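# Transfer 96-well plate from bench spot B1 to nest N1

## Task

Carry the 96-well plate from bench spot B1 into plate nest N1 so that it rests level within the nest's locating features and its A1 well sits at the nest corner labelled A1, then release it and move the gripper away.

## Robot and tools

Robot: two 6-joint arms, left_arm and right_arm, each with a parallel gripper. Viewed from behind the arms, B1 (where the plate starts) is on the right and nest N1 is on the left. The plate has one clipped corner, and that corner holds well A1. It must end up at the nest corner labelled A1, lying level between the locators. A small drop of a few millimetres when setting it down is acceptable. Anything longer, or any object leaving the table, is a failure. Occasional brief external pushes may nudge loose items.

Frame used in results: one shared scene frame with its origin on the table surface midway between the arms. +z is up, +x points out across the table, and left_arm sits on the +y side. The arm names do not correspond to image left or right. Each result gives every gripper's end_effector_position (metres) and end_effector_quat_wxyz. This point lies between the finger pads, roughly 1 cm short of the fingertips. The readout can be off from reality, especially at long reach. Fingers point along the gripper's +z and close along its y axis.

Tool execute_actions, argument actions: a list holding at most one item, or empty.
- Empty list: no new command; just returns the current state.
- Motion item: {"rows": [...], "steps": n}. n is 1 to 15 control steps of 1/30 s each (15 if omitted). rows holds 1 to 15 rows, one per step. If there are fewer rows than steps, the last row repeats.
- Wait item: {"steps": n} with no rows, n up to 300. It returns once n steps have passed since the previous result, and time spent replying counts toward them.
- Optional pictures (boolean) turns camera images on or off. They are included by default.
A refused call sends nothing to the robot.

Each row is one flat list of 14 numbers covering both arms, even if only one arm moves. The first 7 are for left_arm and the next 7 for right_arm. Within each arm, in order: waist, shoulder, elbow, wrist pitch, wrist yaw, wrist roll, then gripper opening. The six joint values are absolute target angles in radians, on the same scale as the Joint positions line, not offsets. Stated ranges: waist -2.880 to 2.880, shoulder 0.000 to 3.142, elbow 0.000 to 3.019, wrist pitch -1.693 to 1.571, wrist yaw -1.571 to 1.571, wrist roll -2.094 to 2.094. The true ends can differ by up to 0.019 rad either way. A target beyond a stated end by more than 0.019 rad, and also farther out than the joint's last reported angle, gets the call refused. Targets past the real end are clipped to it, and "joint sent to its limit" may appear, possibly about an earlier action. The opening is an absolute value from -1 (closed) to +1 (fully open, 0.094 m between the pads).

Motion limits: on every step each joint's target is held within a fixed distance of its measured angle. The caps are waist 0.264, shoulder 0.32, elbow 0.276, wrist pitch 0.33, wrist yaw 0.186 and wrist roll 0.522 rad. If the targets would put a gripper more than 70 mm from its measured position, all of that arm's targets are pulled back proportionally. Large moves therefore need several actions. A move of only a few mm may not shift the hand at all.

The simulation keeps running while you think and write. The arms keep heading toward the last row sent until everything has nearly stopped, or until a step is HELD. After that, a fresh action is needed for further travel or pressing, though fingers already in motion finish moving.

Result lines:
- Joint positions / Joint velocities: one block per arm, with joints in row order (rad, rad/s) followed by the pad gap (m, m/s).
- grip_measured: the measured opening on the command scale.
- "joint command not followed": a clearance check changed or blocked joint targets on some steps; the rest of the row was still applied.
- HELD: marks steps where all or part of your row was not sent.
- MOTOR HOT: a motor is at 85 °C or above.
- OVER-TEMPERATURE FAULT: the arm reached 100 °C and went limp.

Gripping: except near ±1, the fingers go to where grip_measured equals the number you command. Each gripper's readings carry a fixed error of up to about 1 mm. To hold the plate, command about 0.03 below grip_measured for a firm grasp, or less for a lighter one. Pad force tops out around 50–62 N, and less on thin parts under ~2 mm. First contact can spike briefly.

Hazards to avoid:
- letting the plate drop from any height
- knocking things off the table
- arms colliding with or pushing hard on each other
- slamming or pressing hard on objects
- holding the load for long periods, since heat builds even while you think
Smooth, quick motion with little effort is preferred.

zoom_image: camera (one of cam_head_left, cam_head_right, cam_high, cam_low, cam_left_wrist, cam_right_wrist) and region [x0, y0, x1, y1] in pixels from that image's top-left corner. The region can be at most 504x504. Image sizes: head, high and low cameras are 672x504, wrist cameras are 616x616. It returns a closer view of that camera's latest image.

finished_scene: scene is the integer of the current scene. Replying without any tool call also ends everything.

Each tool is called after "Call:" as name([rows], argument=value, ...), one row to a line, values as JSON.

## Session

Call:
execute_actions(actions=[])

Scene clock: 0.00 s of 13200.00 s.
left_arm: end_effector_position=(+0.3950, +0.5931, +0.1254) grip_measured=+1.000 end_effector_quat_wxyz=(-0.029, -0.231, +0.973, -0.004) | right_arm: end_effector_position=(+0.6215, +0.3537, +0.3395) grip_measured=+1.000 end_effector_quat_wxyz=(+0.234, +0.215, +0.621, +0.717)
Joint positions: left_arm=[ 0.453  1.658  1.308 -1.278 -0.014  0.133  0.094] | right_arm=[ 0.925  2.15   1.875  0.413 -0.096  1.601  0.094]
Joint velocities: left_arm=[ 0.005 -0.015 -0.012  0.027  0.051  0.051  0.   ] | right_arm=[ 0.005 -0.005  0.012 -0.007 -0.022 -0.037  0.   ]

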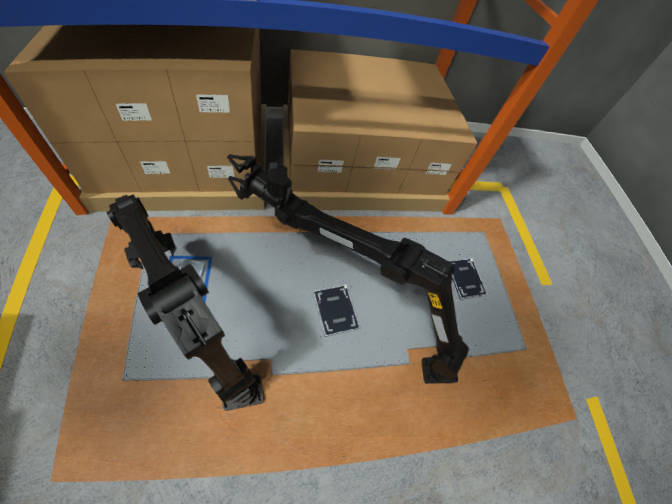

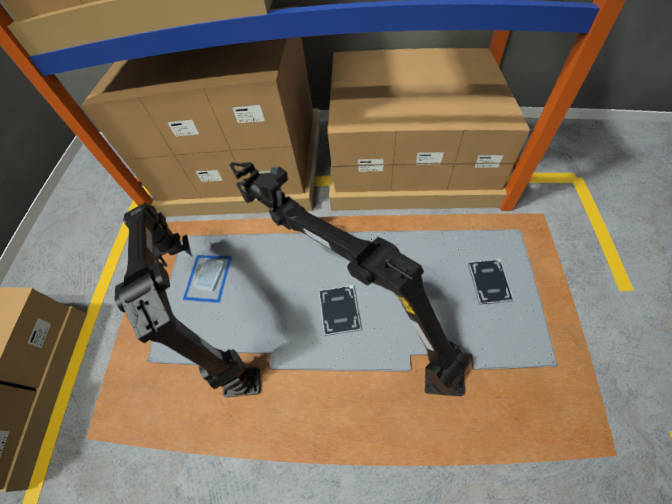

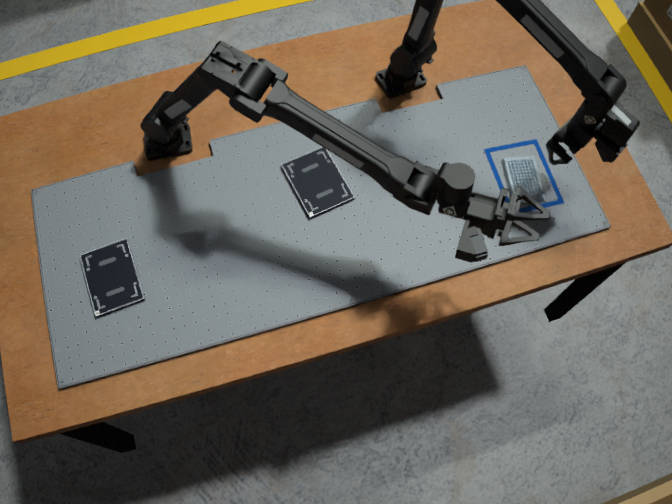

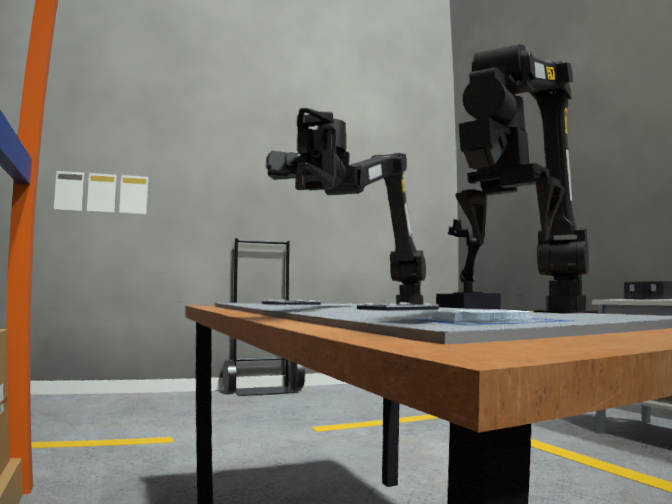

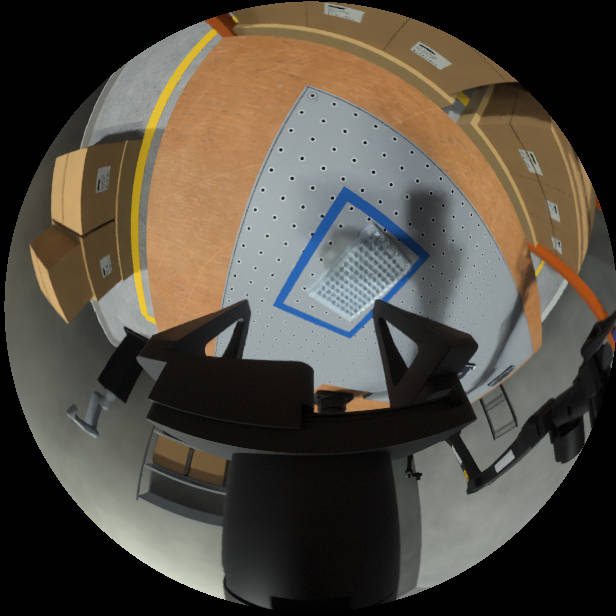

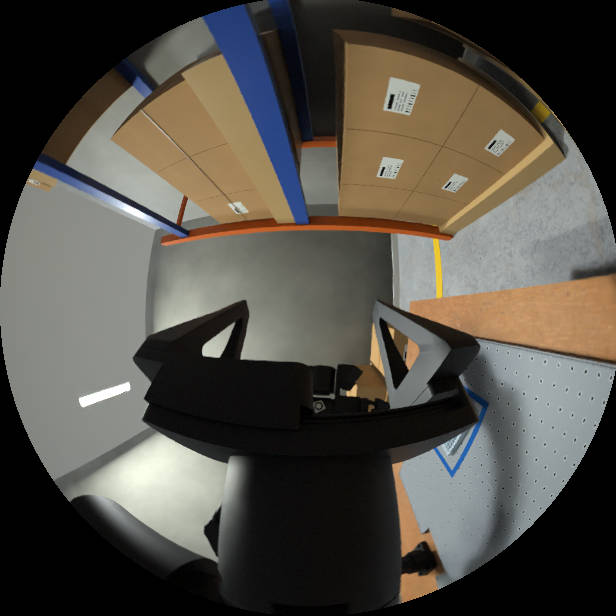

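Call:
zoom_image(camera="cam_left_wrist", region=[260, 170, 440, 350])

Call:
zoom_image(camera="cam_high", region=[470, 130, 590, 220])

Call:
zoom_image(camera="cam_high", region=[50, 220, 170, 340])

Call:
zoom_image(camera="cam_head_right", region=[160, 230, 260, 320])

Call:
zoom_image(camera="cam_head_right", region=[440, 230, 540, 320])

Region (260, 170, 440, 350) of cam_left_wrist's 616x616 image, scaled by 2.800, with more detail than that image has.

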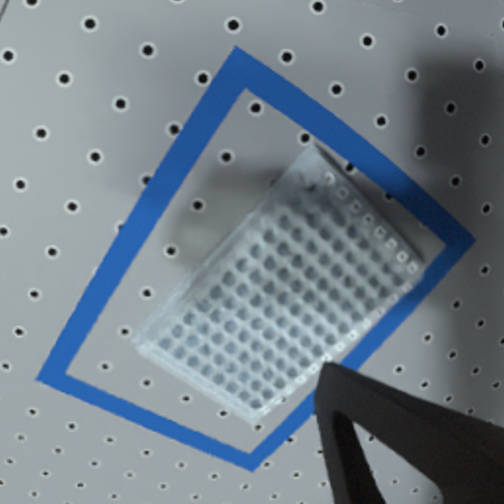

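Region (470, 130, 590, 220) of cam_high's 672x504 image, scaled by 4.200, with more detail than that image has; it fills the top 378 rows of this view, and the rest is white.

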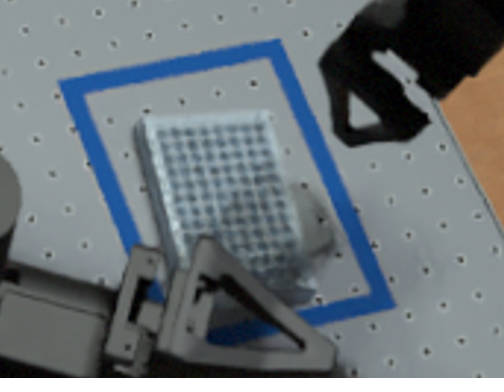

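Region (50, 220, 170, 340) of cam_high's 672x504 image, scaled by 4.200, with more detail than that image has.

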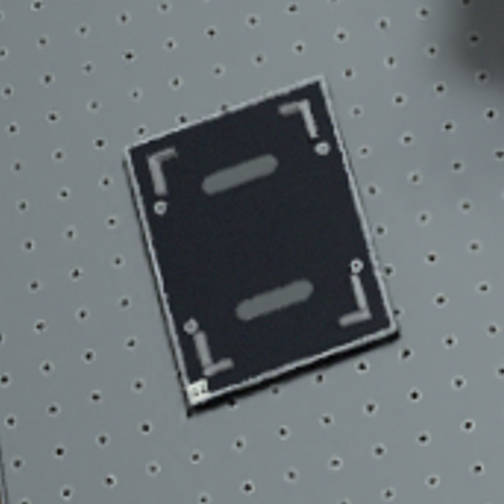

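Region (160, 230, 260, 320) of cam_head_right's 672x504 image, scaled by 5.040, with more detail than that image has; it fills the top 454 rows of this view, and the rest is white.

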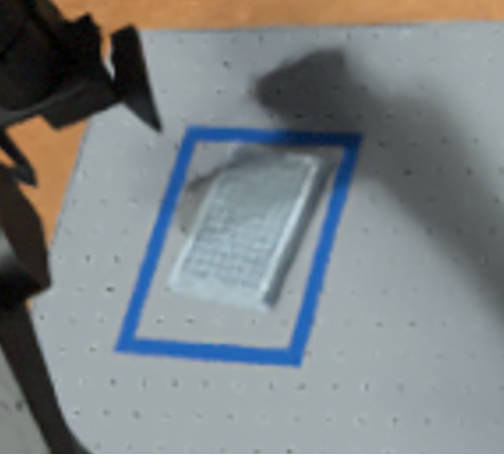

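Region (440, 230, 540, 320) of cam_head_right's 672x504 image, scaled by 5.040, with more detail than that image has; it fills the top 454 rows of this view, and the rest is white.

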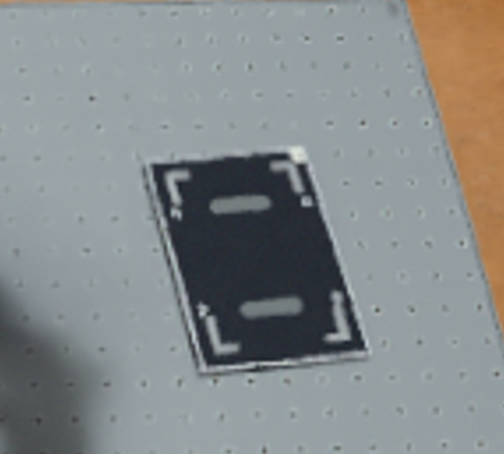

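Call:
execute_actions([
  {"rows": [[0.452,1.657,1.306,-1.277,0,0.136,1,0.925,2.148,1.873,0.408,-0.09,1.58,1],[0.449,1.655,1.302,-1.273,0,0.147,1,0.925,2.141,1.865,0.392,-0.085,1.55,1],[0.444,1.651,1.295,-1.268,0,0.163,1,0.925,2.130,1.853,0.367,-0.08,1.51,1],[0.438,1.646,1.285,-1.260,0,0.184,1,0.925,2.115,1.837,0.332,-0.075,1.46,1],[0.430,1.641,1.274,-1.251,0,0.209,1,0.925,2.097,1.818,0.291,-0.07,1.405,1],[0.421,1.634,1.260,-1.241,0,0.238,1,0.925,2.076,1.795,0.242,-0.06,1.35,1],[0.411,1.626,1.246,-1.230,0,0.270,1,0.925,2.052,1.769,0.185,-0.05,1.295,1],[0.401,1.619,1.231,-1.218,0,0.304,1,0.925,2.026,1.740,0.124,-0.04,1.24,1],[0.390,1.610,1.215,-1.206,0,0.340,1,0.925,1.997,1.709,0.057,-0.03,1.185,1],[0.379,1.602,1.198,-1.193,0,0.377,1,0.925,1.966,1.676,-0.014,-0.02,1.13,1],[0.368,1.594,1.182,-1.180,0,0.413,1,0.925,1.933,1.640,-0.090,-0.01,1.075,1],[0.357,1.585,1.165,-1.168,0,0.449,1,0.925,1.900,1.604,-0.167,0,1.02,1],[0.347,1.578,1.150,-1.156,0,0.483,1,0.925,1.865,1.566,-0.248,0,0.965,1],[0.337,1.570,1.136,-1.145,0,0.515,1,0.925,1.831,1.529,-0.329,0,0.91,1],[0.328,1.563,1.122,-1.135,0,0.544,1,0.925,1.795,1.490,-0.412,0,0.855,1]], "steps": 15},
], pictures=false)

Call:
execute_actions([
  {"rows": [[0.320,1.558,1.111,-1.126,0,0.569,1,0.921,1.760,1.452,-0.494,0,0.80,1],[0.314,1.553,1.101,-1.118,0,0.590,1,0.907,1.725,1.414,-0.575,0,0.745,1],[0.309,1.549,1.094,-1.113,0,0.606,1,0.887,1.690,1.376,-0.656,0,0.69,1],[0.306,1.547,1.090,-1.109,0,0.617,1,0.858,1.657,1.340,-0.733,0,0.635,1],[0.305,1.546,1.088,-1.108,0,0.62,1,0.824,1.624,1.304,-0.809,0,0.58,1],[0.305,1.546,1.088,-1.108,0,0.62,1,0.784,1.593,1.271,-0.880,0,0.525,1],[0.305,1.546,1.088,-1.108,0,0.62,1,0.737,1.564,1.240,-0.947,0,0.47,1],[0.305,1.546,1.088,-1.108,0,0.62,1,0.687,1.538,1.211,-1.008,0,0.415,1],[0.305,1.546,1.088,-1.108,0,0.62,1,0.631,1.514,1.185,-1.065,0,0.36,1],[0.305,1.546,1.088,-1.108,0,0.62,1,0.573,1.493,1.162,-1.114,0,0.305,1],[0.305,1.546,1.088,-1.108,0,0.62,1,0.510,1.475,1.143,-1.155,0,0.25,1],[0.305,1.546,1.088,-1.108,0,0.62,1,0.446,1.460,1.127,-1.190,0,0.195,1],[0.305,1.546,1.088,-1.108,0,0.62,1,0.380,1.449,1.115,-1.215,0,0.14,1],[0.305,1.546,1.088,-1.108,0,0.62,1,0.313,1.442,1.107,-1.231,0,0.085,1],[0.305,1.546,1.088,-1.108,0,0.62,1,0.245,1.44,1.105,-1.236,0,0.03,1]], "steps": 15},
], pictures=false)

Call:
execute_actions([
  {"rows": [[0.305,1.546,1.088,-1.108,0,0.62,1,0.177,1.44,1.105,-1.236,0,-0.025,1],[0.305,1.546,1.088,-1.108,0,0.62,1,0.110,1.44,1.105,-1.236,0,-0.08,1],[0.305,1.546,1.088,-1.108,0,0.62,1,0.044,1.44,1.105,-1.236,0,-0.135,1],[0.305,1.546,1.088,-1.108,0,0.62,1,-0.020,1.44,1.105,-1.236,0,-0.19,1],[0.305,1.546,1.088,-1.108,0,0.62,1,-0.083,1.44,1.105,-1.236,0,-0.245,1],[0.305,1.546,1.088,-1.108,0,0.62,1,-0.141,1.44,1.105,-1.236,0,-0.30,1],[0.305,1.546,1.088,-1.108,0,0.62,1,-0.197,1.44,1.105,-1.236,0,-0.355,1],[0.305,1.546,1.088,-1.108,0,0.62,1,-0.247,1.44,1.105,-1.236,0,-0.41,1],[0.305,1.546,1.088,-1.108,0,0.62,1,-0.294,1.44,1.105,-1.236,0,-0.465,1],[0.305,1.546,1.088,-1.108,0,0.62,1,-0.334,1.44,1.105,-1.236,0,-0.52,1],[0.305,1.546,1.088,-1.108,0,0.62,1,-0.368,1.44,1.105,-1.236,0,-0.57,1],[0.305,1.546,1.088,-1.108,0,0.62,1,-0.397,1.44,1.105,-1.236,0,-0.61,1],[0.305,1.546,1.088,-1.108,0,0.62,1,-0.417,1.44,1.105,-1.236,0,-0.64,1],[0.305,1.546,1.088,-1.108,0,0.62,1,-0.431,1.44,1.105,-1.236,0,-0.66,1],[0.305,1.546,1.088,-1.108,0,0.62,1,-0.435,1.44,1.105,-1.236,0,-0.67,1]], "steps": 15},
], pictures=false)

Call:
execute_actions([
  {"steps": 15},
])

Call:
zoom_image(camera="cam_left_wrist", region=[211, 160, 411, 360])

Call:
zoom_image(camera="cam_right_wrist", region=[211, 160, 411, 360])

Scene clock: 75.43 s of 13200.00 s.
left_arm: end_effector_position=(+0.3886, +0.5333, +0.0838) grip_measured=+1.000 end_effector_quat_wxyz=(-0.035, -0.045, +0.998, -0.015) | right_arm: end_effector_position=(+0.5500, +0.2528, +0.1812) grip_measured=+1.000 end_effector_quat_wxyz=(+0.263, +0.116, +0.881, +0.375)
Joint positions: left_arm=[ 0.35   1.625  1.146 -1.169 -0.004  0.407  0.094] | right_arm=[ 0.925  1.927  1.558 -0.251 -0.003  1.089  0.094]
Joint velocities: left_arm=[-0.405 -0.23  -0.432  0.315  0.037  0.93   0.   ] | right_arm=[ 0.005 -1.031 -1.038 -2.293 -0.037 -1.385  0.   ]
Steps of this call (steps 1 to 90: nothing new was sent; then 71.93 s passed at rest; steps 91 to 105: all 15 steps of this action). Readings (joint positions):
91: left_arm=[0.453 1.658 1.308 -1.278 -0.010 0.133] | right_arm=[0.925 2.150 1.875 0.413 -0.094 1.600]
92: left_arm=[0.453 1.658 1.308 -1.278 -0.006 0.134] | right_arm=[0.925 2.150 1.875 0.411 -0.091 1.594]
94: left_arm=[0.452 1.658 1.304 -1.277 -0.005 0.144] | right_arm=[0.925 2.149 1.872 0.387 -0.081 1.562]
98: left_arm=[0.437 1.657 1.265 -1.247 -0.005 0.206] | right_arm=[0.925 2.110 1.801 0.237 -0.051 1.427]
105: the state above

Scene clock: 75.93 s of 13200.00 s.
left_arm: end_effector_position=(+0.3905, +0.5101, +0.0863) grip_measured=+1.000 end_effector_quat_wxyz=(-0.014, +0.078, +0.997, -0.007) | right_arm: end_effector_position=(+0.4484, -0.0707, +0.1407) grip_measured=+1.000 end_effector_quat_wxyz=(+0.082, -0.010, +0.995, +0.048)
Joint positions: left_arm=[ 0.3    1.574  1.092 -1.121 -0.002  0.604  0.094] | right_arm=[ 0.624  1.552  1.209 -1.037 -0.003  0.505  0.094]
Joint velocities: left_arm=[-0.005 -0.015  0.017  0.002 -0.022  0.022  0.   ] | right_arm=[-1.265 -0.347 -0.476 -0.994 -0.037 -1.223  0.   ]
Steps of this call (steps 1 to 15: all 15 steps of this action). Readings (joint positions):
1: left_arm=[0.337 1.617 1.132 -1.159 -0.003 0.437] | right_arm=[0.925 1.891 1.521 -0.328 -0.003 1.039]
2: left_arm=[0.326 1.609 1.120 -1.150 -0.003 0.466] | right_arm=[0.924 1.855 1.485 -0.403 -0.003 0.991]
4: left_arm=[0.309 1.593 1.102 -1.136 -0.003 0.515] | right_arm=[0.919 1.784 1.420 -0.543 -0.003 0.901]
8: left_arm=[0.300 1.576 1.092 -1.125 -0.002 0.573] | right_arm=[0.865 1.666 1.324 -0.762 -0.003 0.756]
15: the state above

Scene clock: 76.43 s of 13200.00 s.
left_arm: end_effector_position=(+0.3905, +0.5101, +0.0863) grip_measured=+1.000 end_effector_quat_wxyz=(-0.014, +0.082, +0.997, -0.007) | right_arm: end_effector_position=(+0.4221, -0.4485, +0.1293) grip_measured=+1.000 end_effector_quat_wxyz=(-0.003, -0.000, +1.000, +0.002)
Joint positions: left_arm=[ 0.3    1.574  1.092 -1.121 -0.002  0.611  0.094] | right_arm=[-0.223  1.503  1.134 -1.209 -0.002 -0.322  0.094]
Joint velocities: left_arm=[ 0.005  0.005 -0.002 -0.012 -0.007  0.022  0.   ] | right_arm=[-1.802 -0.005  0.012 -0.012 -0.022 -1.311  0.   ]
Steps of this call (steps 1 to 15: all 15 steps of this action). Readings (joint positions):
1: left_arm=[0.300 1.574 1.092 -1.121 -0.002 0.605] | right_arm=[0.580 1.541 1.194 -1.069 -0.003 0.458]
2: left_arm=[0.300 1.574 1.092 -1.121 -0.002 0.607] | right_arm=[0.533 1.532 1.180 -1.097 -0.003 0.408]
4: left_arm=[0.300 1.574 1.092 -1.121 -0.002 0.609] | right_arm=[0.431 1.518 1.157 -1.142 -0.003 0.301]
8: left_arm=[0.300 1.574 1.092 -1.121 -0.002 0.611] | right_arm=[0.204 1.505 1.136 -1.191 -0.003 0.069]
15: the state above

Scene clock: 76.93 s of 13200.00 s.
left_arm: end_effector_position=(+0.3905, +0.5101, +0.0863) grip_measured=+1.000 end_effector_quat_wxyz=(-0.014, +0.082, +0.996, -0.007) | right_arm: end_effector_position=(+0.3763, -0.5221, +0.1387) grip_measured=+1.000 end_effector_quat_wxyz=(-0.002, -0.056, +0.998, +0.000)
Joint positions: left_arm=[ 0.3    1.574  1.092 -1.121 -0.002  0.612  0.094] | right_arm=[-0.43   1.463  1.116 -1.227  0.001 -0.642  0.094]
Joint velocities: left_arm=[ 0.005  0.005 -0.002  0.007  0.037  0.095  0.   ] | right_arm=[ 0.005 -0.005  0.012  0.017 -0.022 -0.125  0.   ]
Steps of this call (steps 1 to 15: the robot went on to your last target). Readings (joint positions):
1: left_arm=[0.300 1.574 1.092 -1.121 -0.002 0.612] | right_arm=[-0.285 1.502 1.134 -1.210 -0.002 -0.371]
2: left_arm=[0.300 1.574 1.092 -1.121 -0.002 0.612] | right_arm=[-0.345 1.500 1.133 -1.212 -0.002 -0.424]
4: left_arm=[0.300 1.574 1.092 -1.121 -0.002 0.612] | right_arm=[-0.445 1.492 1.126 -1.217 0.004 -0.506]
8: left_arm=[0.300 1.574 1.092 -1.121 -0.002 0.612] | right_arm=[-0.487 1.470 1.116 -1.227 0.006 -0.592]
15: the state above

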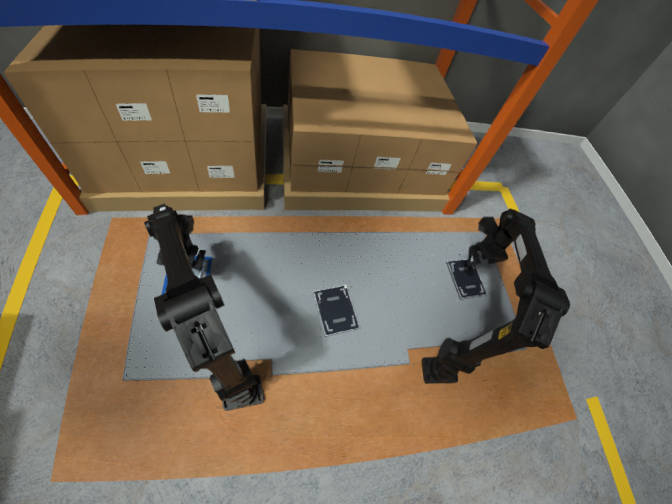

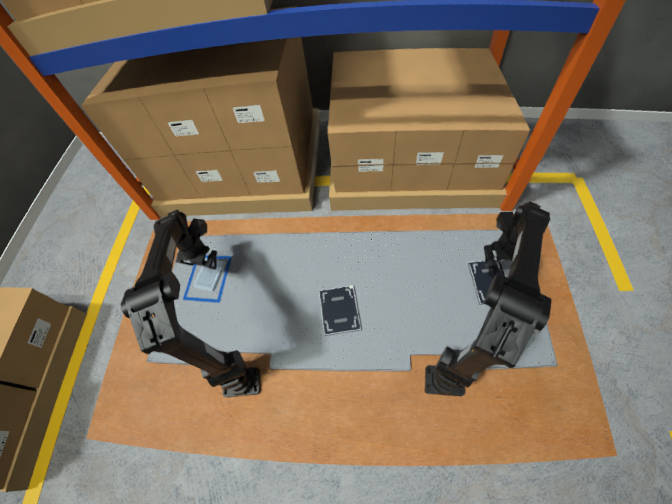

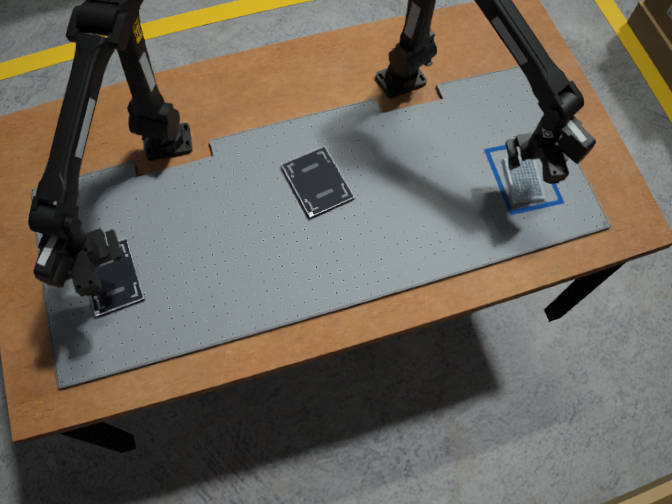

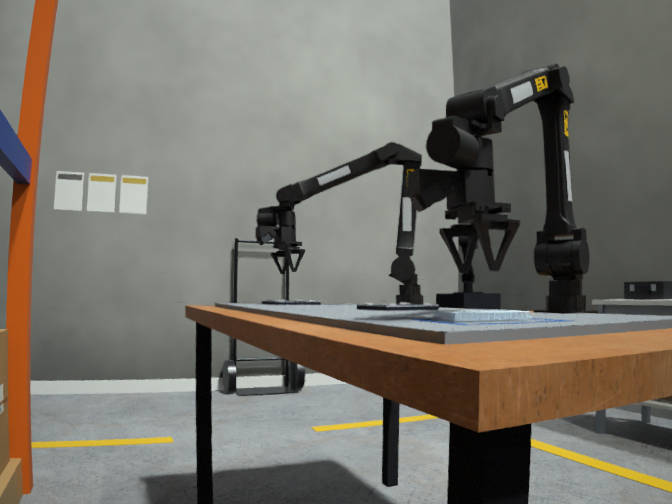

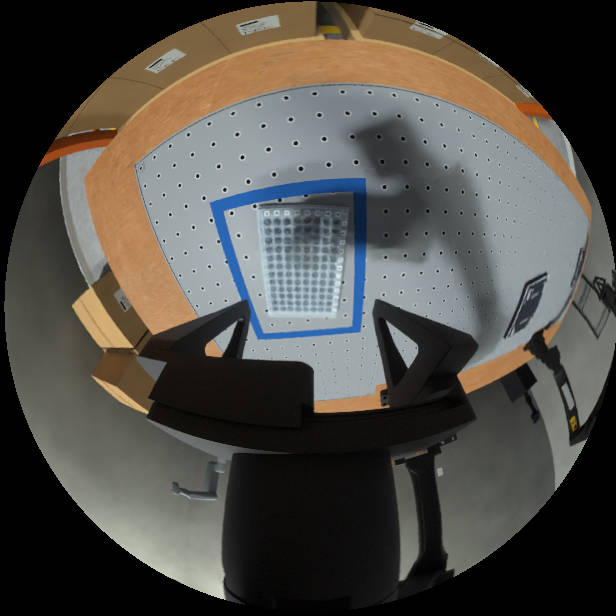

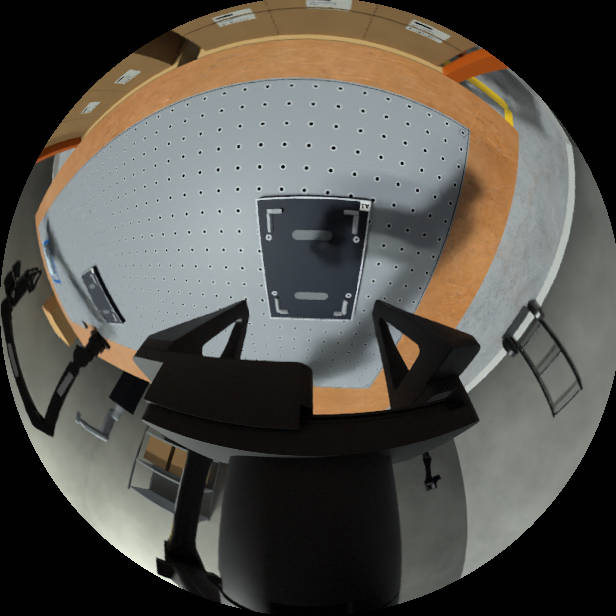

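Region (211, 160, 411, 360) of cam_left_wrist's 616x616 image, scaled by 2.520, with more detail than that image has.

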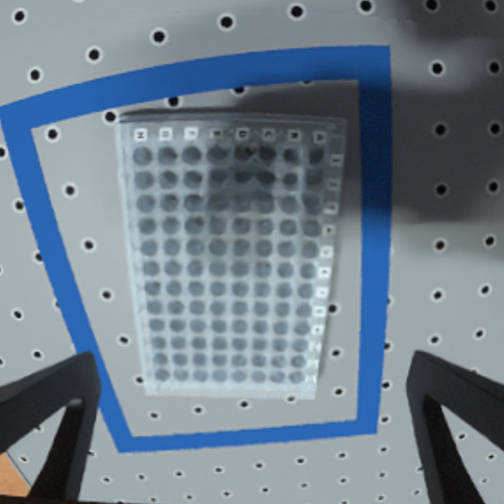

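Region (211, 160, 411, 360) of cam_right_wrist's 616x616 image, scaled by 2.520, with more detail than that image has.

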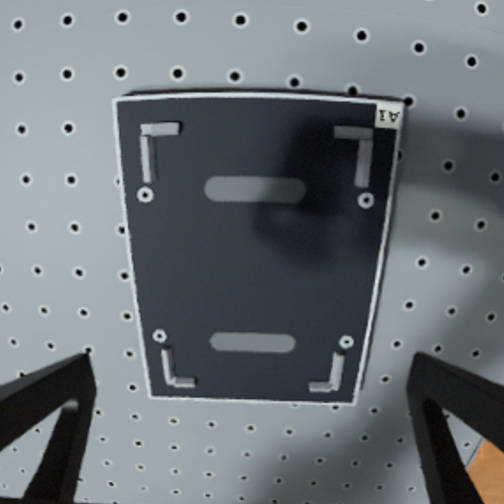

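Call:
execute_actions([
  {"rows": [[0.308,1.587,1.087,-1.108,0,0.625,1,-0.425,1.477,1.162,-1.225,0,-0.65,1],[0.312,1.589,1.086,-1.108,0,0.632,1,-0.415,1.483,1.168,-1.22,0,-0.645,1],[0.316,1.593,1.083,-1.106,0,0.64,1,-0.40,1.491,1.177,-1.22,0,-0.64,1],[0.320,1.597,1.080,-1.102,0,0.648,1,-0.38,1.502,1.189,-1.22,0,-0.635,1],[0.323,1.603,1.077,-1.094,0,0.655,1,-0.353,1.515,1.203,-1.22,0,-0.63,1],[0.326,1.609,1.073,-1.085,0,0.662,1,-0.324,1.530,1.218,-1.22,0,-0.625,1],[0.328,1.615,1.068,-1.074,0,0.668,1,-0.293,1.545,1.234,-1.22,0,-0.62,1],[0.329,1.622,1.064,-1.062,0,0.673,1,-0.262,1.560,1.251,-1.22,0,-0.615,1],[0.329,1.628,1.059,-1.050,0,0.673,1,-0.231,1.575,1.267,-1.22,0,-0.61,1],[0.329,1.634,1.055,-1.038,0,0.673,1,-0.202,1.590,1.282,-1.22,0,-0.605,1],[0.329,1.640,1.052,-1.026,0,0.673,1,-0.175,1.603,1.296,-1.22,0,-0.60,1],[0.329,1.644,1.049,-1.015,0,0.673,1,-0.153,1.614,1.308,-1.22,0,-0.595,1],[0.329,1.648,1.046,-1.005,0,0.673,1,-0.135,1.622,1.317,-1.22,0,-0.59,1],[0.329,1.650,1.045,-0.998,0,0.673,1,-0.124,1.628,1.323,-1.22,0,-0.59,1],[0.329,1.651,1.044,-0.993,0,0.673,1,-0.12,1.63,1.325,-1.22,0,-0.59,1]], "steps": 15},
], pictures=false)

Call:
execute_actions([
  {"steps": 10},
])

Call:
zoom_image(camera="cam_left_wrist", region=[211, 160, 411, 360])

Scene clock: 109.93 s of 13200.00 s.
left_arm: end_effector_position=(+0.3886, +0.5209, +0.0495) grip_measured=+1.000 end_effector_quat_wxyz=(-0.013, +0.094, +0.995, -0.007) | right_arm: end_effector_position=(+0.4772, -0.4195, +0.1317) grip_measured=+1.000 end_effector_quat_wxyz=(+0.001, -0.195, +0.981, -0.000)
Joint positions: left_arm=[ 0.325  1.631  1.051 -1.02  -0.002  0.66   0.094] | right_arm=[-0.125  1.607  1.263 -1.224 -0.001 -0.617  0.094]
Joint velocities: left_arm=[-0.005  0.2   -0.076  0.212 -0.007  0.007  0.   ] | right_arm=[ 0.64   0.239  0.188  0.007 -0.022  0.066  0.   ]
Steps of this call (steps 1 to 30: the robot went on to your last target; steps 31 to 90: nothing new was sent; then 29.50 s passed at rest; steps 91 to 105: all 15 steps of this action). Readings (joint positions):
91: left_arm=[0.300 1.574 1.092 -1.121 -0.002 0.612] | right_arm=[-0.430 1.463 1.116 -1.227 0.001 -0.655]
92: left_arm=[0.301 1.574 1.092 -1.121 -0.002 0.614] | right_arm=[-0.430 1.463 1.116 -1.227 0.001 -0.655]
94: left_arm=[0.303 1.574 1.091 -1.119 -0.002 0.622] | right_arm=[-0.423 1.464 1.117 -1.227 0.001 -0.654]
98: left_arm=[0.315 1.580 1.080 -1.094 -0.002 0.643] | right_arm=[-0.349 1.498 1.152 -1.227 0.001 -0.643]
105: the state above

Scene clock: 110.27 s of 13200.00 s.
left_arm: end_effector_position=(+0.3887, +0.5209, +0.0426) grip_measured=+1.000 end_effector_quat_wxyz=(-0.014, +0.096, +0.995, -0.008) | right_arm: end_effector_position=(+0.4799, -0.4150, +0.1286) grip_measured=+1.000 end_effector_quat_wxyz=(-0.001, -0.195, +0.981, +0.001)
Joint positions: left_arm=[ 0.325  1.643  1.046 -1.006 -0.002  0.664  0.094] | right_arm=[-0.115  1.618  1.267 -1.224 -0.002 -0.607  0.094]
Joint velocities: left_arm=[ 0.005 -0.015 -0.007 -0.002  0.007  0.022  0.   ] | right_arm=[-0.083  0.005 -0.007 -0.012 -0.051  0.037  0.   ]
Steps of this call (steps 1 to 10: the robot went on to your last target). Readings (joint positions):
1: left_arm=[0.325 1.636 1.049 -1.015 -0.002 0.661] | right_arm=[-0.107 1.613 1.267 -1.224 -0.001 -0.615]
2: left_arm=[0.325 1.641 1.047 -1.011 -0.002 0.662] | right_arm=[-0.096 1.616 1.267 -1.224 -0.002 -0.614]
4: left_arm=[0.325 1.643 1.046 -1.008 -0.002 0.663] | right_arm=[-0.091 1.618 1.267 -1.224 -0.002 -0.612]
8: left_arm=[0.325 1.643 1.046 -1.006 -0.002 0.664] | right_arm=[-0.108 1.618 1.267 -1.224 -0.002 -0.608]
10: the state above

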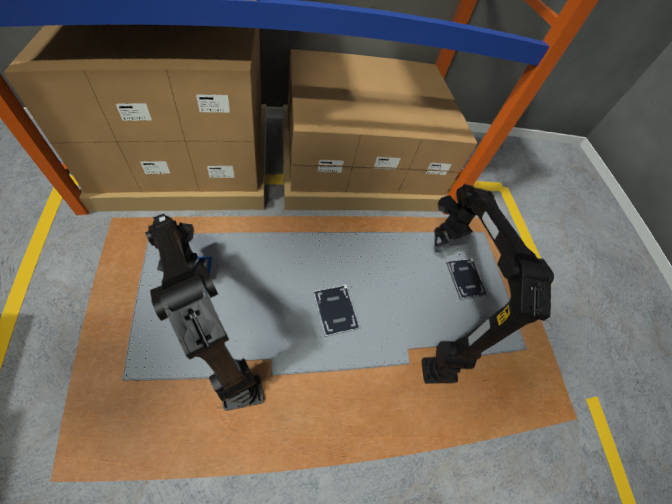

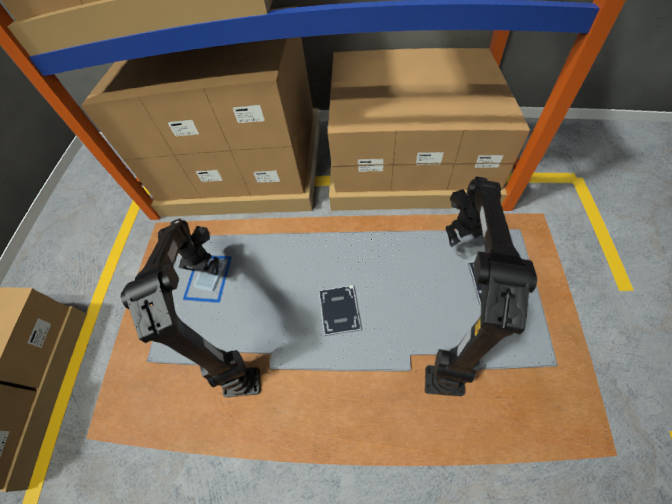

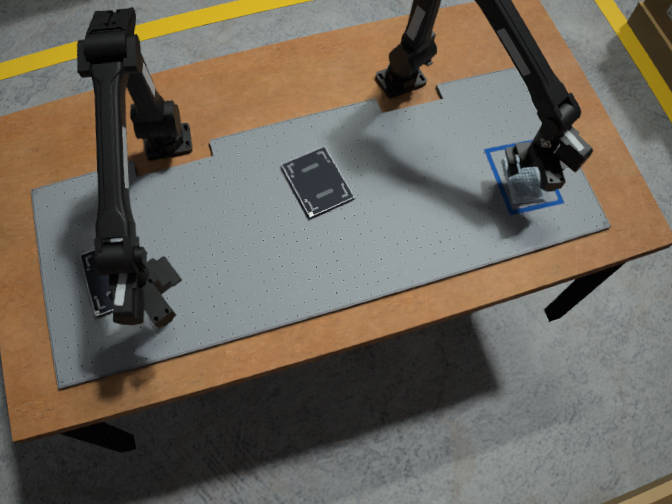

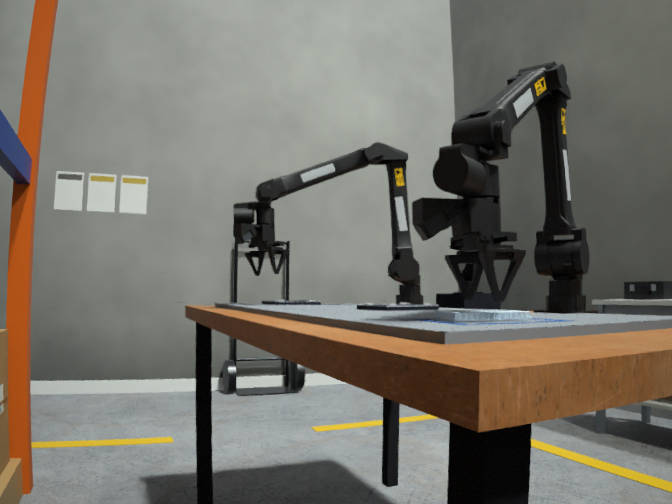

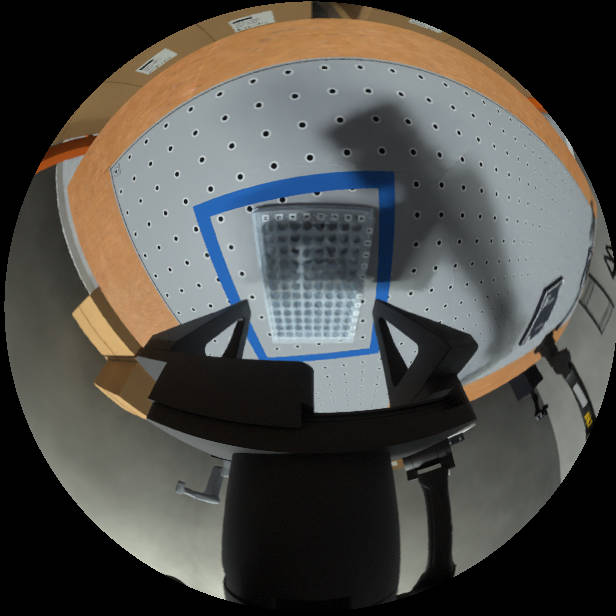

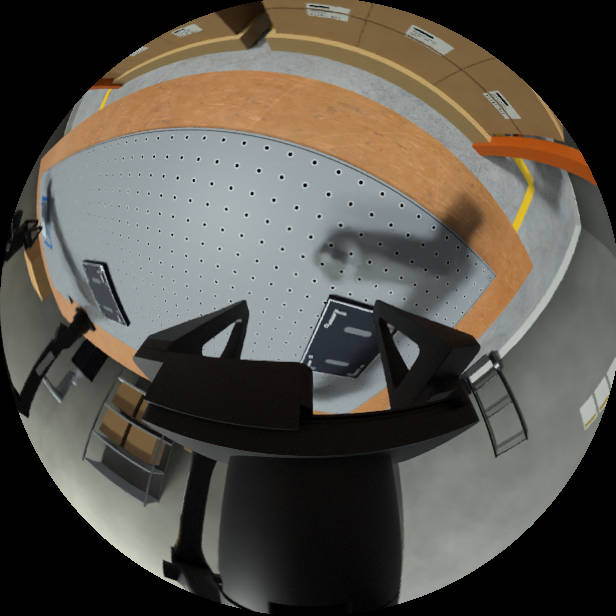

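Region (211, 160, 411, 360) of cam_left_wrist's 616x616 image, scaled by 2.520, with more detail than that image has.

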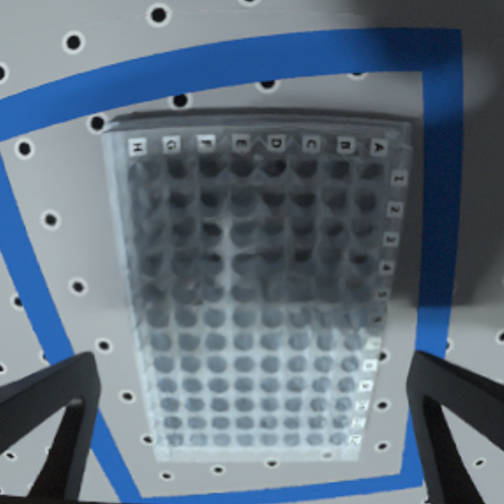

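Call:
execute_actions([
  {"rows": [[0.325,1.653,1.043,-0.993,0,0.673,1,-0.112,1.632,1.327,-1.21,0,-0.59,1],[0.325,1.655,1.042,-0.993,0,0.673,1,-0.102,1.637,1.333,-1.21,0,-0.585,1],[0.325,1.657,1.040,-0.990,0,0.673,1,-0.086,1.646,1.342,-1.21,0,-0.58,1],[0.325,1.659,1.039,-0.986,0,0.673,1,-0.064,1.657,1.354,-1.21,0,-0.575,1],[0.325,1.662,1.037,-0.981,0,0.673,1,-0.037,1.669,1.368,-1.21,0,-0.57,1],[0.325,1.665,1.035,-0.975,0,0.673,1,-0.007,1.684,1.383,-1.21,0,-0.565,1],[0.325,1.668,1.032,-0.969,0,0.673,1,0.024,1.698,1.399,-1.21,0,-0.56,1],[0.325,1.671,1.030,-0.963,0,0.673,1,0.056,1.714,1.416,-1.205,0,-0.555,1],[0.325,1.674,1.028,-0.957,0,0.673,1,0.087,1.728,1.432,-1.205,0,-0.55,1],[0.325,1.677,1.026,-0.951,0,0.673,1,0.117,1.743,1.447,-1.205,0,-0.545,1],[0.325,1.680,1.024,-0.945,0,0.673,1,0.144,1.755,1.461,-1.205,0,-0.54,1],[0.325,1.682,1.022,-0.940,0,0.673,1,0.167,1.766,1.474,-1.205,0,-0.536,1],[0.325,1.684,1.021,-0.935,0,0.673,1,0.184,1.775,1.485,-1.205,0,-0.536,1],[0.325,1.685,1.020,-0.931,0,0.673,1,0.196,1.780,1.493,-1.205,0,-0.536,1],[0.325,1.685,1.020,-0.929,0,0.673,1,0.2,1.782,1.497,-1.205,0,-0.536,1]], "steps": 15},
], pictures=false)

Call:
execute_actions([
  {"rows": [[0.325,1.685,1.020,-0.929,0,0.673,0.95,0.2,1.782,1.497,-1.205,0,-0.536,1],[0.325,1.685,1.020,-0.929,0,0.673,0.9,0.2,1.782,1.497,-1.205,0,-0.536,1],[0.325,1.685,1.020,-0.929,0,0.673,0.86,0.2,1.782,1.497,-1.205,0,-0.536,1],[0.325,1.685,1.020,-0.929,0,0.673,0.83,0.2,1.782,1.497,-1.205,0,-0.536,1],[0.325,1.685,1.020,-0.929,0,0.673,0.81,0.2,1.782,1.497,-1.205,0,-0.536,1],[0.325,1.685,1.020,-0.929,0,0.673,0.79,0.2,1.782,1.497,-1.205,0,-0.536,1],[0.325,1.685,1.020,-0.929,0,0.673,0.775,0.2,1.782,1.497,-1.205,0,-0.536,1],[0.325,1.685,1.020,-0.929,0,0.673,0.76,0.2,1.782,1.497,-1.205,0,-0.536,1],[0.325,1.685,1.020,-0.929,0,0.673,0.75,0.2,1.782,1.497,-1.205,0,-0.536,1],[0.325,1.685,1.020,-0.929,0,0.673,0.74,0.2,1.782,1.497,-1.205,0,-0.536,1],[0.325,1.685,1.020,-0.929,0,0.673,0.73,0.2,1.782,1.497,-1.205,0,-0.536,1],[0.325,1.685,1.020,-0.929,0,0.673,0.72,0.2,1.782,1.497,-1.205,0,-0.536,1],[0.325,1.685,1.020,-0.929,0,0.673,0.705,0.2,1.782,1.497,-1.205,0,-0.536,1]], "steps": 15},
])

Call:
zoom_image(camera="cam_left_wrist", region=[211, 160, 411, 360])

Call:
zoom_image(camera="cam_low", region=[410, 230, 580, 345])

Scene clock: 125.77 s of 13200.00 s.
left_arm: end_effector_position=(+0.3915, +0.5223, +0.0287) grip_measured=+1.000 end_effector_quat_wxyz=(-0.007, +0.096, +0.995, -0.003) | right_arm: end_effector_position=(+0.5516, -0.2694, +0.1239) grip_measured=+1.000 end_effector_quat_wxyz=(+0.018, -0.319, +0.947, -0.004)
Joint positions: left_arm=[ 0.325  1.662  1.027 -0.949 -0.002  0.665  0.094] | right_arm=[ 0.188  1.752  1.429 -1.211  0.    -0.561  0.094]
Joint velocities: left_arm=[-0.005  0.093 -0.046  0.095  0.022  0.007  0.   ] | right_arm=[ 0.786  0.298  0.252  0.051 -0.022  0.051  0.   ]
Steps of this call (steps 1 to 30: the robot went on to your last target; steps 31 to 90: nothing new was sent; then 12.00 s passed at rest; steps 91 to 105: all 15 steps of this action). Readings (joint positions):
91: left_arm=[0.325 1.643 1.046 -1.006 -0.002 0.665] | right_arm=[-0.118 1.618 1.267 -1.223 -0.002 -0.606]
92: left_arm=[0.325 1.643 1.046 -1.006 -0.002 0.665] | right_arm=[-0.117 1.618 1.267 -1.223 -0.002 -0.604]
94: left_arm=[0.325 1.643 1.046 -1.004 -0.002 0.665] | right_arm=[-0.110 1.619 1.270 -1.222 -0.001 -0.600]
98: left_arm=[0.325 1.644 1.041 -0.986 -0.002 0.665] | right_arm=[-0.041 1.651 1.317 -1.222 0.002 -0.586]
105: the state above

Scene clock: 126.27 s of 13200.00 s.
left_arm: end_effector_position=(+0.3910, +0.5221, +0.0250) grip_measured=+0.714 end_effector_quat_wxyz=(-0.008, +0.096, +0.995, -0.004) | right_arm: end_effector_position=(+0.5542, -0.2642, +0.1178) grip_measured=+1.000 end_effector_quat_wxyz=(+0.015, -0.319, +0.948, -0.002)
Joint positions: left_arm=[ 0.325  1.67   1.024 -0.943 -0.002  0.665  0.081] | right_arm=[ 0.197  1.77   1.437 -1.209 -0.002 -0.551  0.094]
Joint velocities: left_arm=[-0.005  0.005 -0.017 -0.002 -0.066 -0.007 -0.002] | right_arm=[-0.015 -0.005 -0.042  0.002  0.022  0.022  0.   ]
Steps of this call (steps 1 to 15: all 15 steps of this action). Readings (joint positions):
1: left_arm=[0.325 1.665 1.025 -0.946 -0.002 0.665] | right_arm=[0.212 1.761 1.436 -1.209 -0.001 -0.559]
2: left_arm=[0.325 1.668 1.025 -0.945 -0.002 0.665] | right_arm=[0.229 1.766 1.437 -1.209 -0.003 -0.558]
4: left_arm=[0.325 1.670 1.024 -0.944 -0.002 0.665] | right_arm=[0.242 1.769 1.437 -1.209 -0.003 -0.557]
8: left_arm=[0.325 1.670 1.024 -0.943 -0.002 0.665] | right_arm=[0.222 1.770 1.437 -1.209 -0.003 -0.554]
15: the state above

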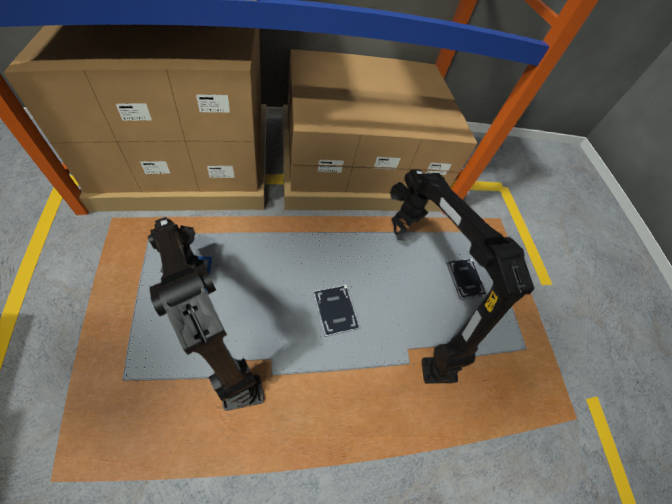

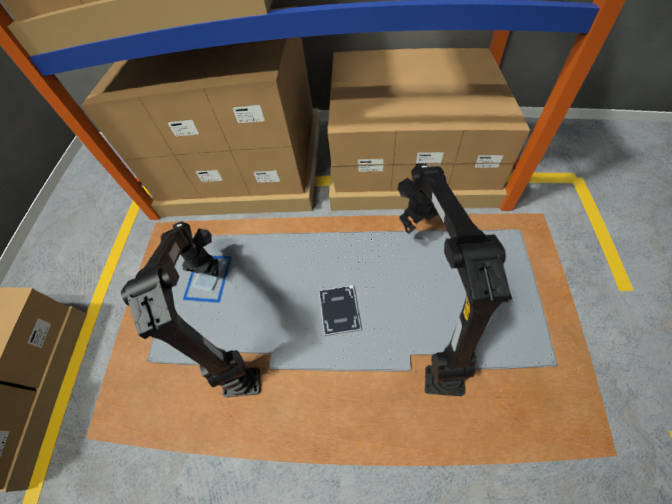

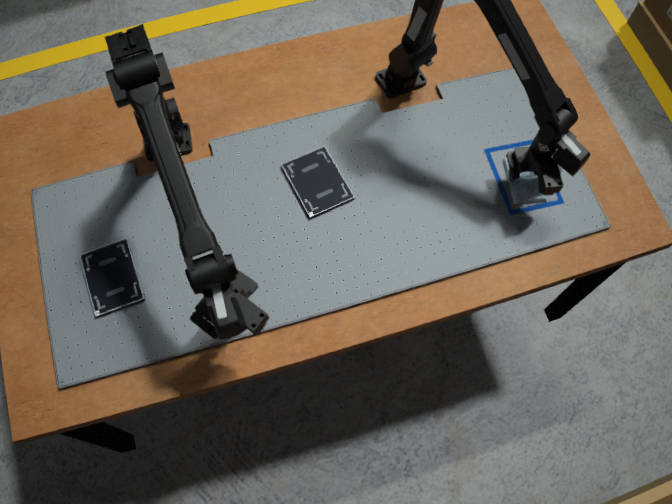

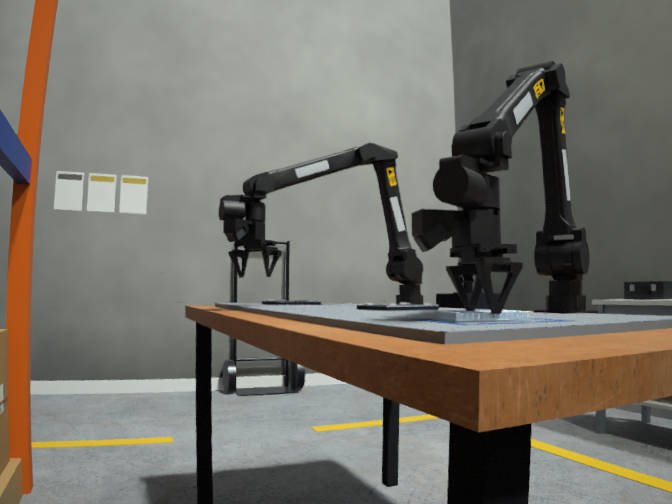

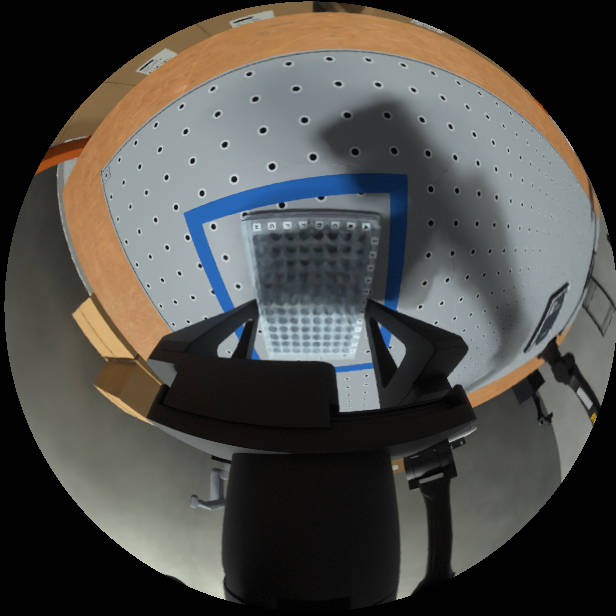

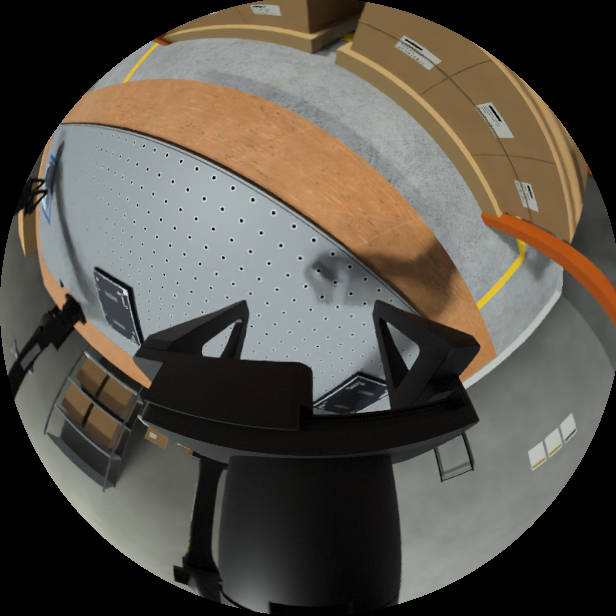

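Region (211, 160, 411, 360) of cam_left_wrist's 616x616 image, scaled by 2.520, with more detail than that image has.

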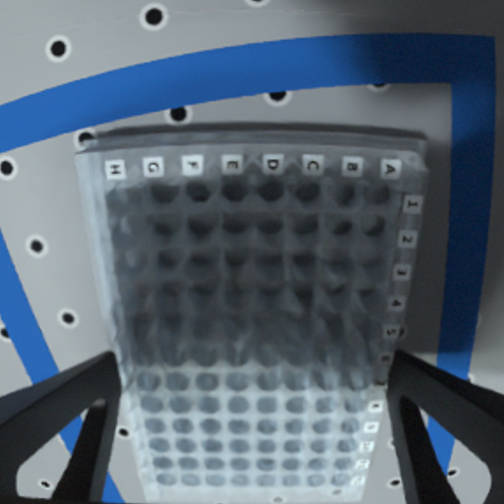

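Region (410, 230, 580, 345) of cam_low's 672x504 image, scaled by 2.965, with more detail than that image has; it fills the top 341 rows of this view, and the rest is white.

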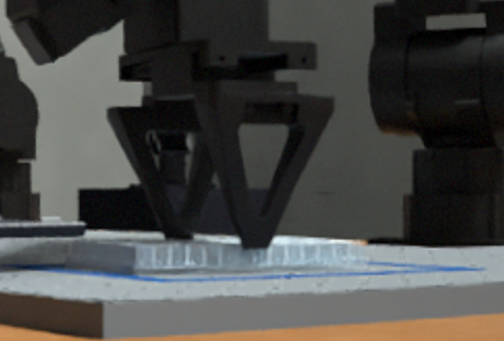

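Call:
execute_actions([
  {"rows": [[0.325,1.685,1.020,-0.935,0,0.673,0.78,0.2,1.782,1.497,-1.205,0,-0.536,1],[0.325,1.685,1.020,-0.935,0,0.673,0.85,0.2,1.782,1.497,-1.205,0,-0.536,1],[0.325,1.685,1.020,-0.935,0,0.673,0.88,0.2,1.782,1.497,-1.205,0,-0.536,1],[0.325,1.690,1.019,-0.935,0,0.673,0.88,0.2,1.782,1.497,-1.205,0,-0.536,1],[0.325,1.694,1.018,-0.935,0,0.673,0.88,0.2,1.782,1.497,-1.205,0,-0.536,1],[0.325,1.697,1.018,-0.935,0,0.673,0.88,0.2,1.782,1.497,-1.205,0,-0.536,1]], "steps": 15},
], pictures=false)

Scene clock: 134.27 s of 13200.00 s.
left_arm: end_effector_position=(+0.3904, +0.5217, +0.0220) grip_measured=+0.878 end_effector_quat_wxyz=(-0.011, +0.096, +0.995, -0.006) | right_arm: end_effector_position=(+0.5542, -0.2642, +0.1178) grip_measured=+1.000 end_effector_quat_wxyz=(+0.015, -0.319, +0.948, -0.002)
Joint positions: left_arm=[ 0.325  1.677  1.024 -0.943 -0.002  0.665  0.088] | right_arm=[ 0.197  1.77   1.437 -1.209 -0.002 -0.551  0.094]
Joint velocities: left_arm=[-0.005 -0.015 -0.002  0.007 -0.007  0.022  0.001] | right_arm=[-0.005 -0.005 -0.012 -0.002 -0.007 -0.066  0.   ]
Steps of this call (steps 1 to 15: the robot went on to your last target; steps 16 to 90: nothing new was sent; then 4.50 s passed at rest; steps 91 to 105: all 15 steps of this action). Readings (joint positions):
91: left_arm=[0.325 1.670 1.024 -0.943 -0.002 0.665] | right_arm=[0.197 1.770 1.437 -1.209 -0.002 -0.551]
92: left_arm=[0.325 1.670 1.024 -0.943 -0.002 0.665] | right_arm=[0.197 1.770 1.437 -1.209 -0.002 -0.551]
94: left_arm=[0.325 1.670 1.024 -0.943 -0.002 0.665] | right_arm=[0.197 1.770 1.437 -1.209 -0.002 -0.551]
98: left_arm=[0.325 1.672 1.024 -0.943 -0.002 0.665] | right_arm=[0.197 1.770 1.437 -1.209 -0.002 -0.551]
105: the state above


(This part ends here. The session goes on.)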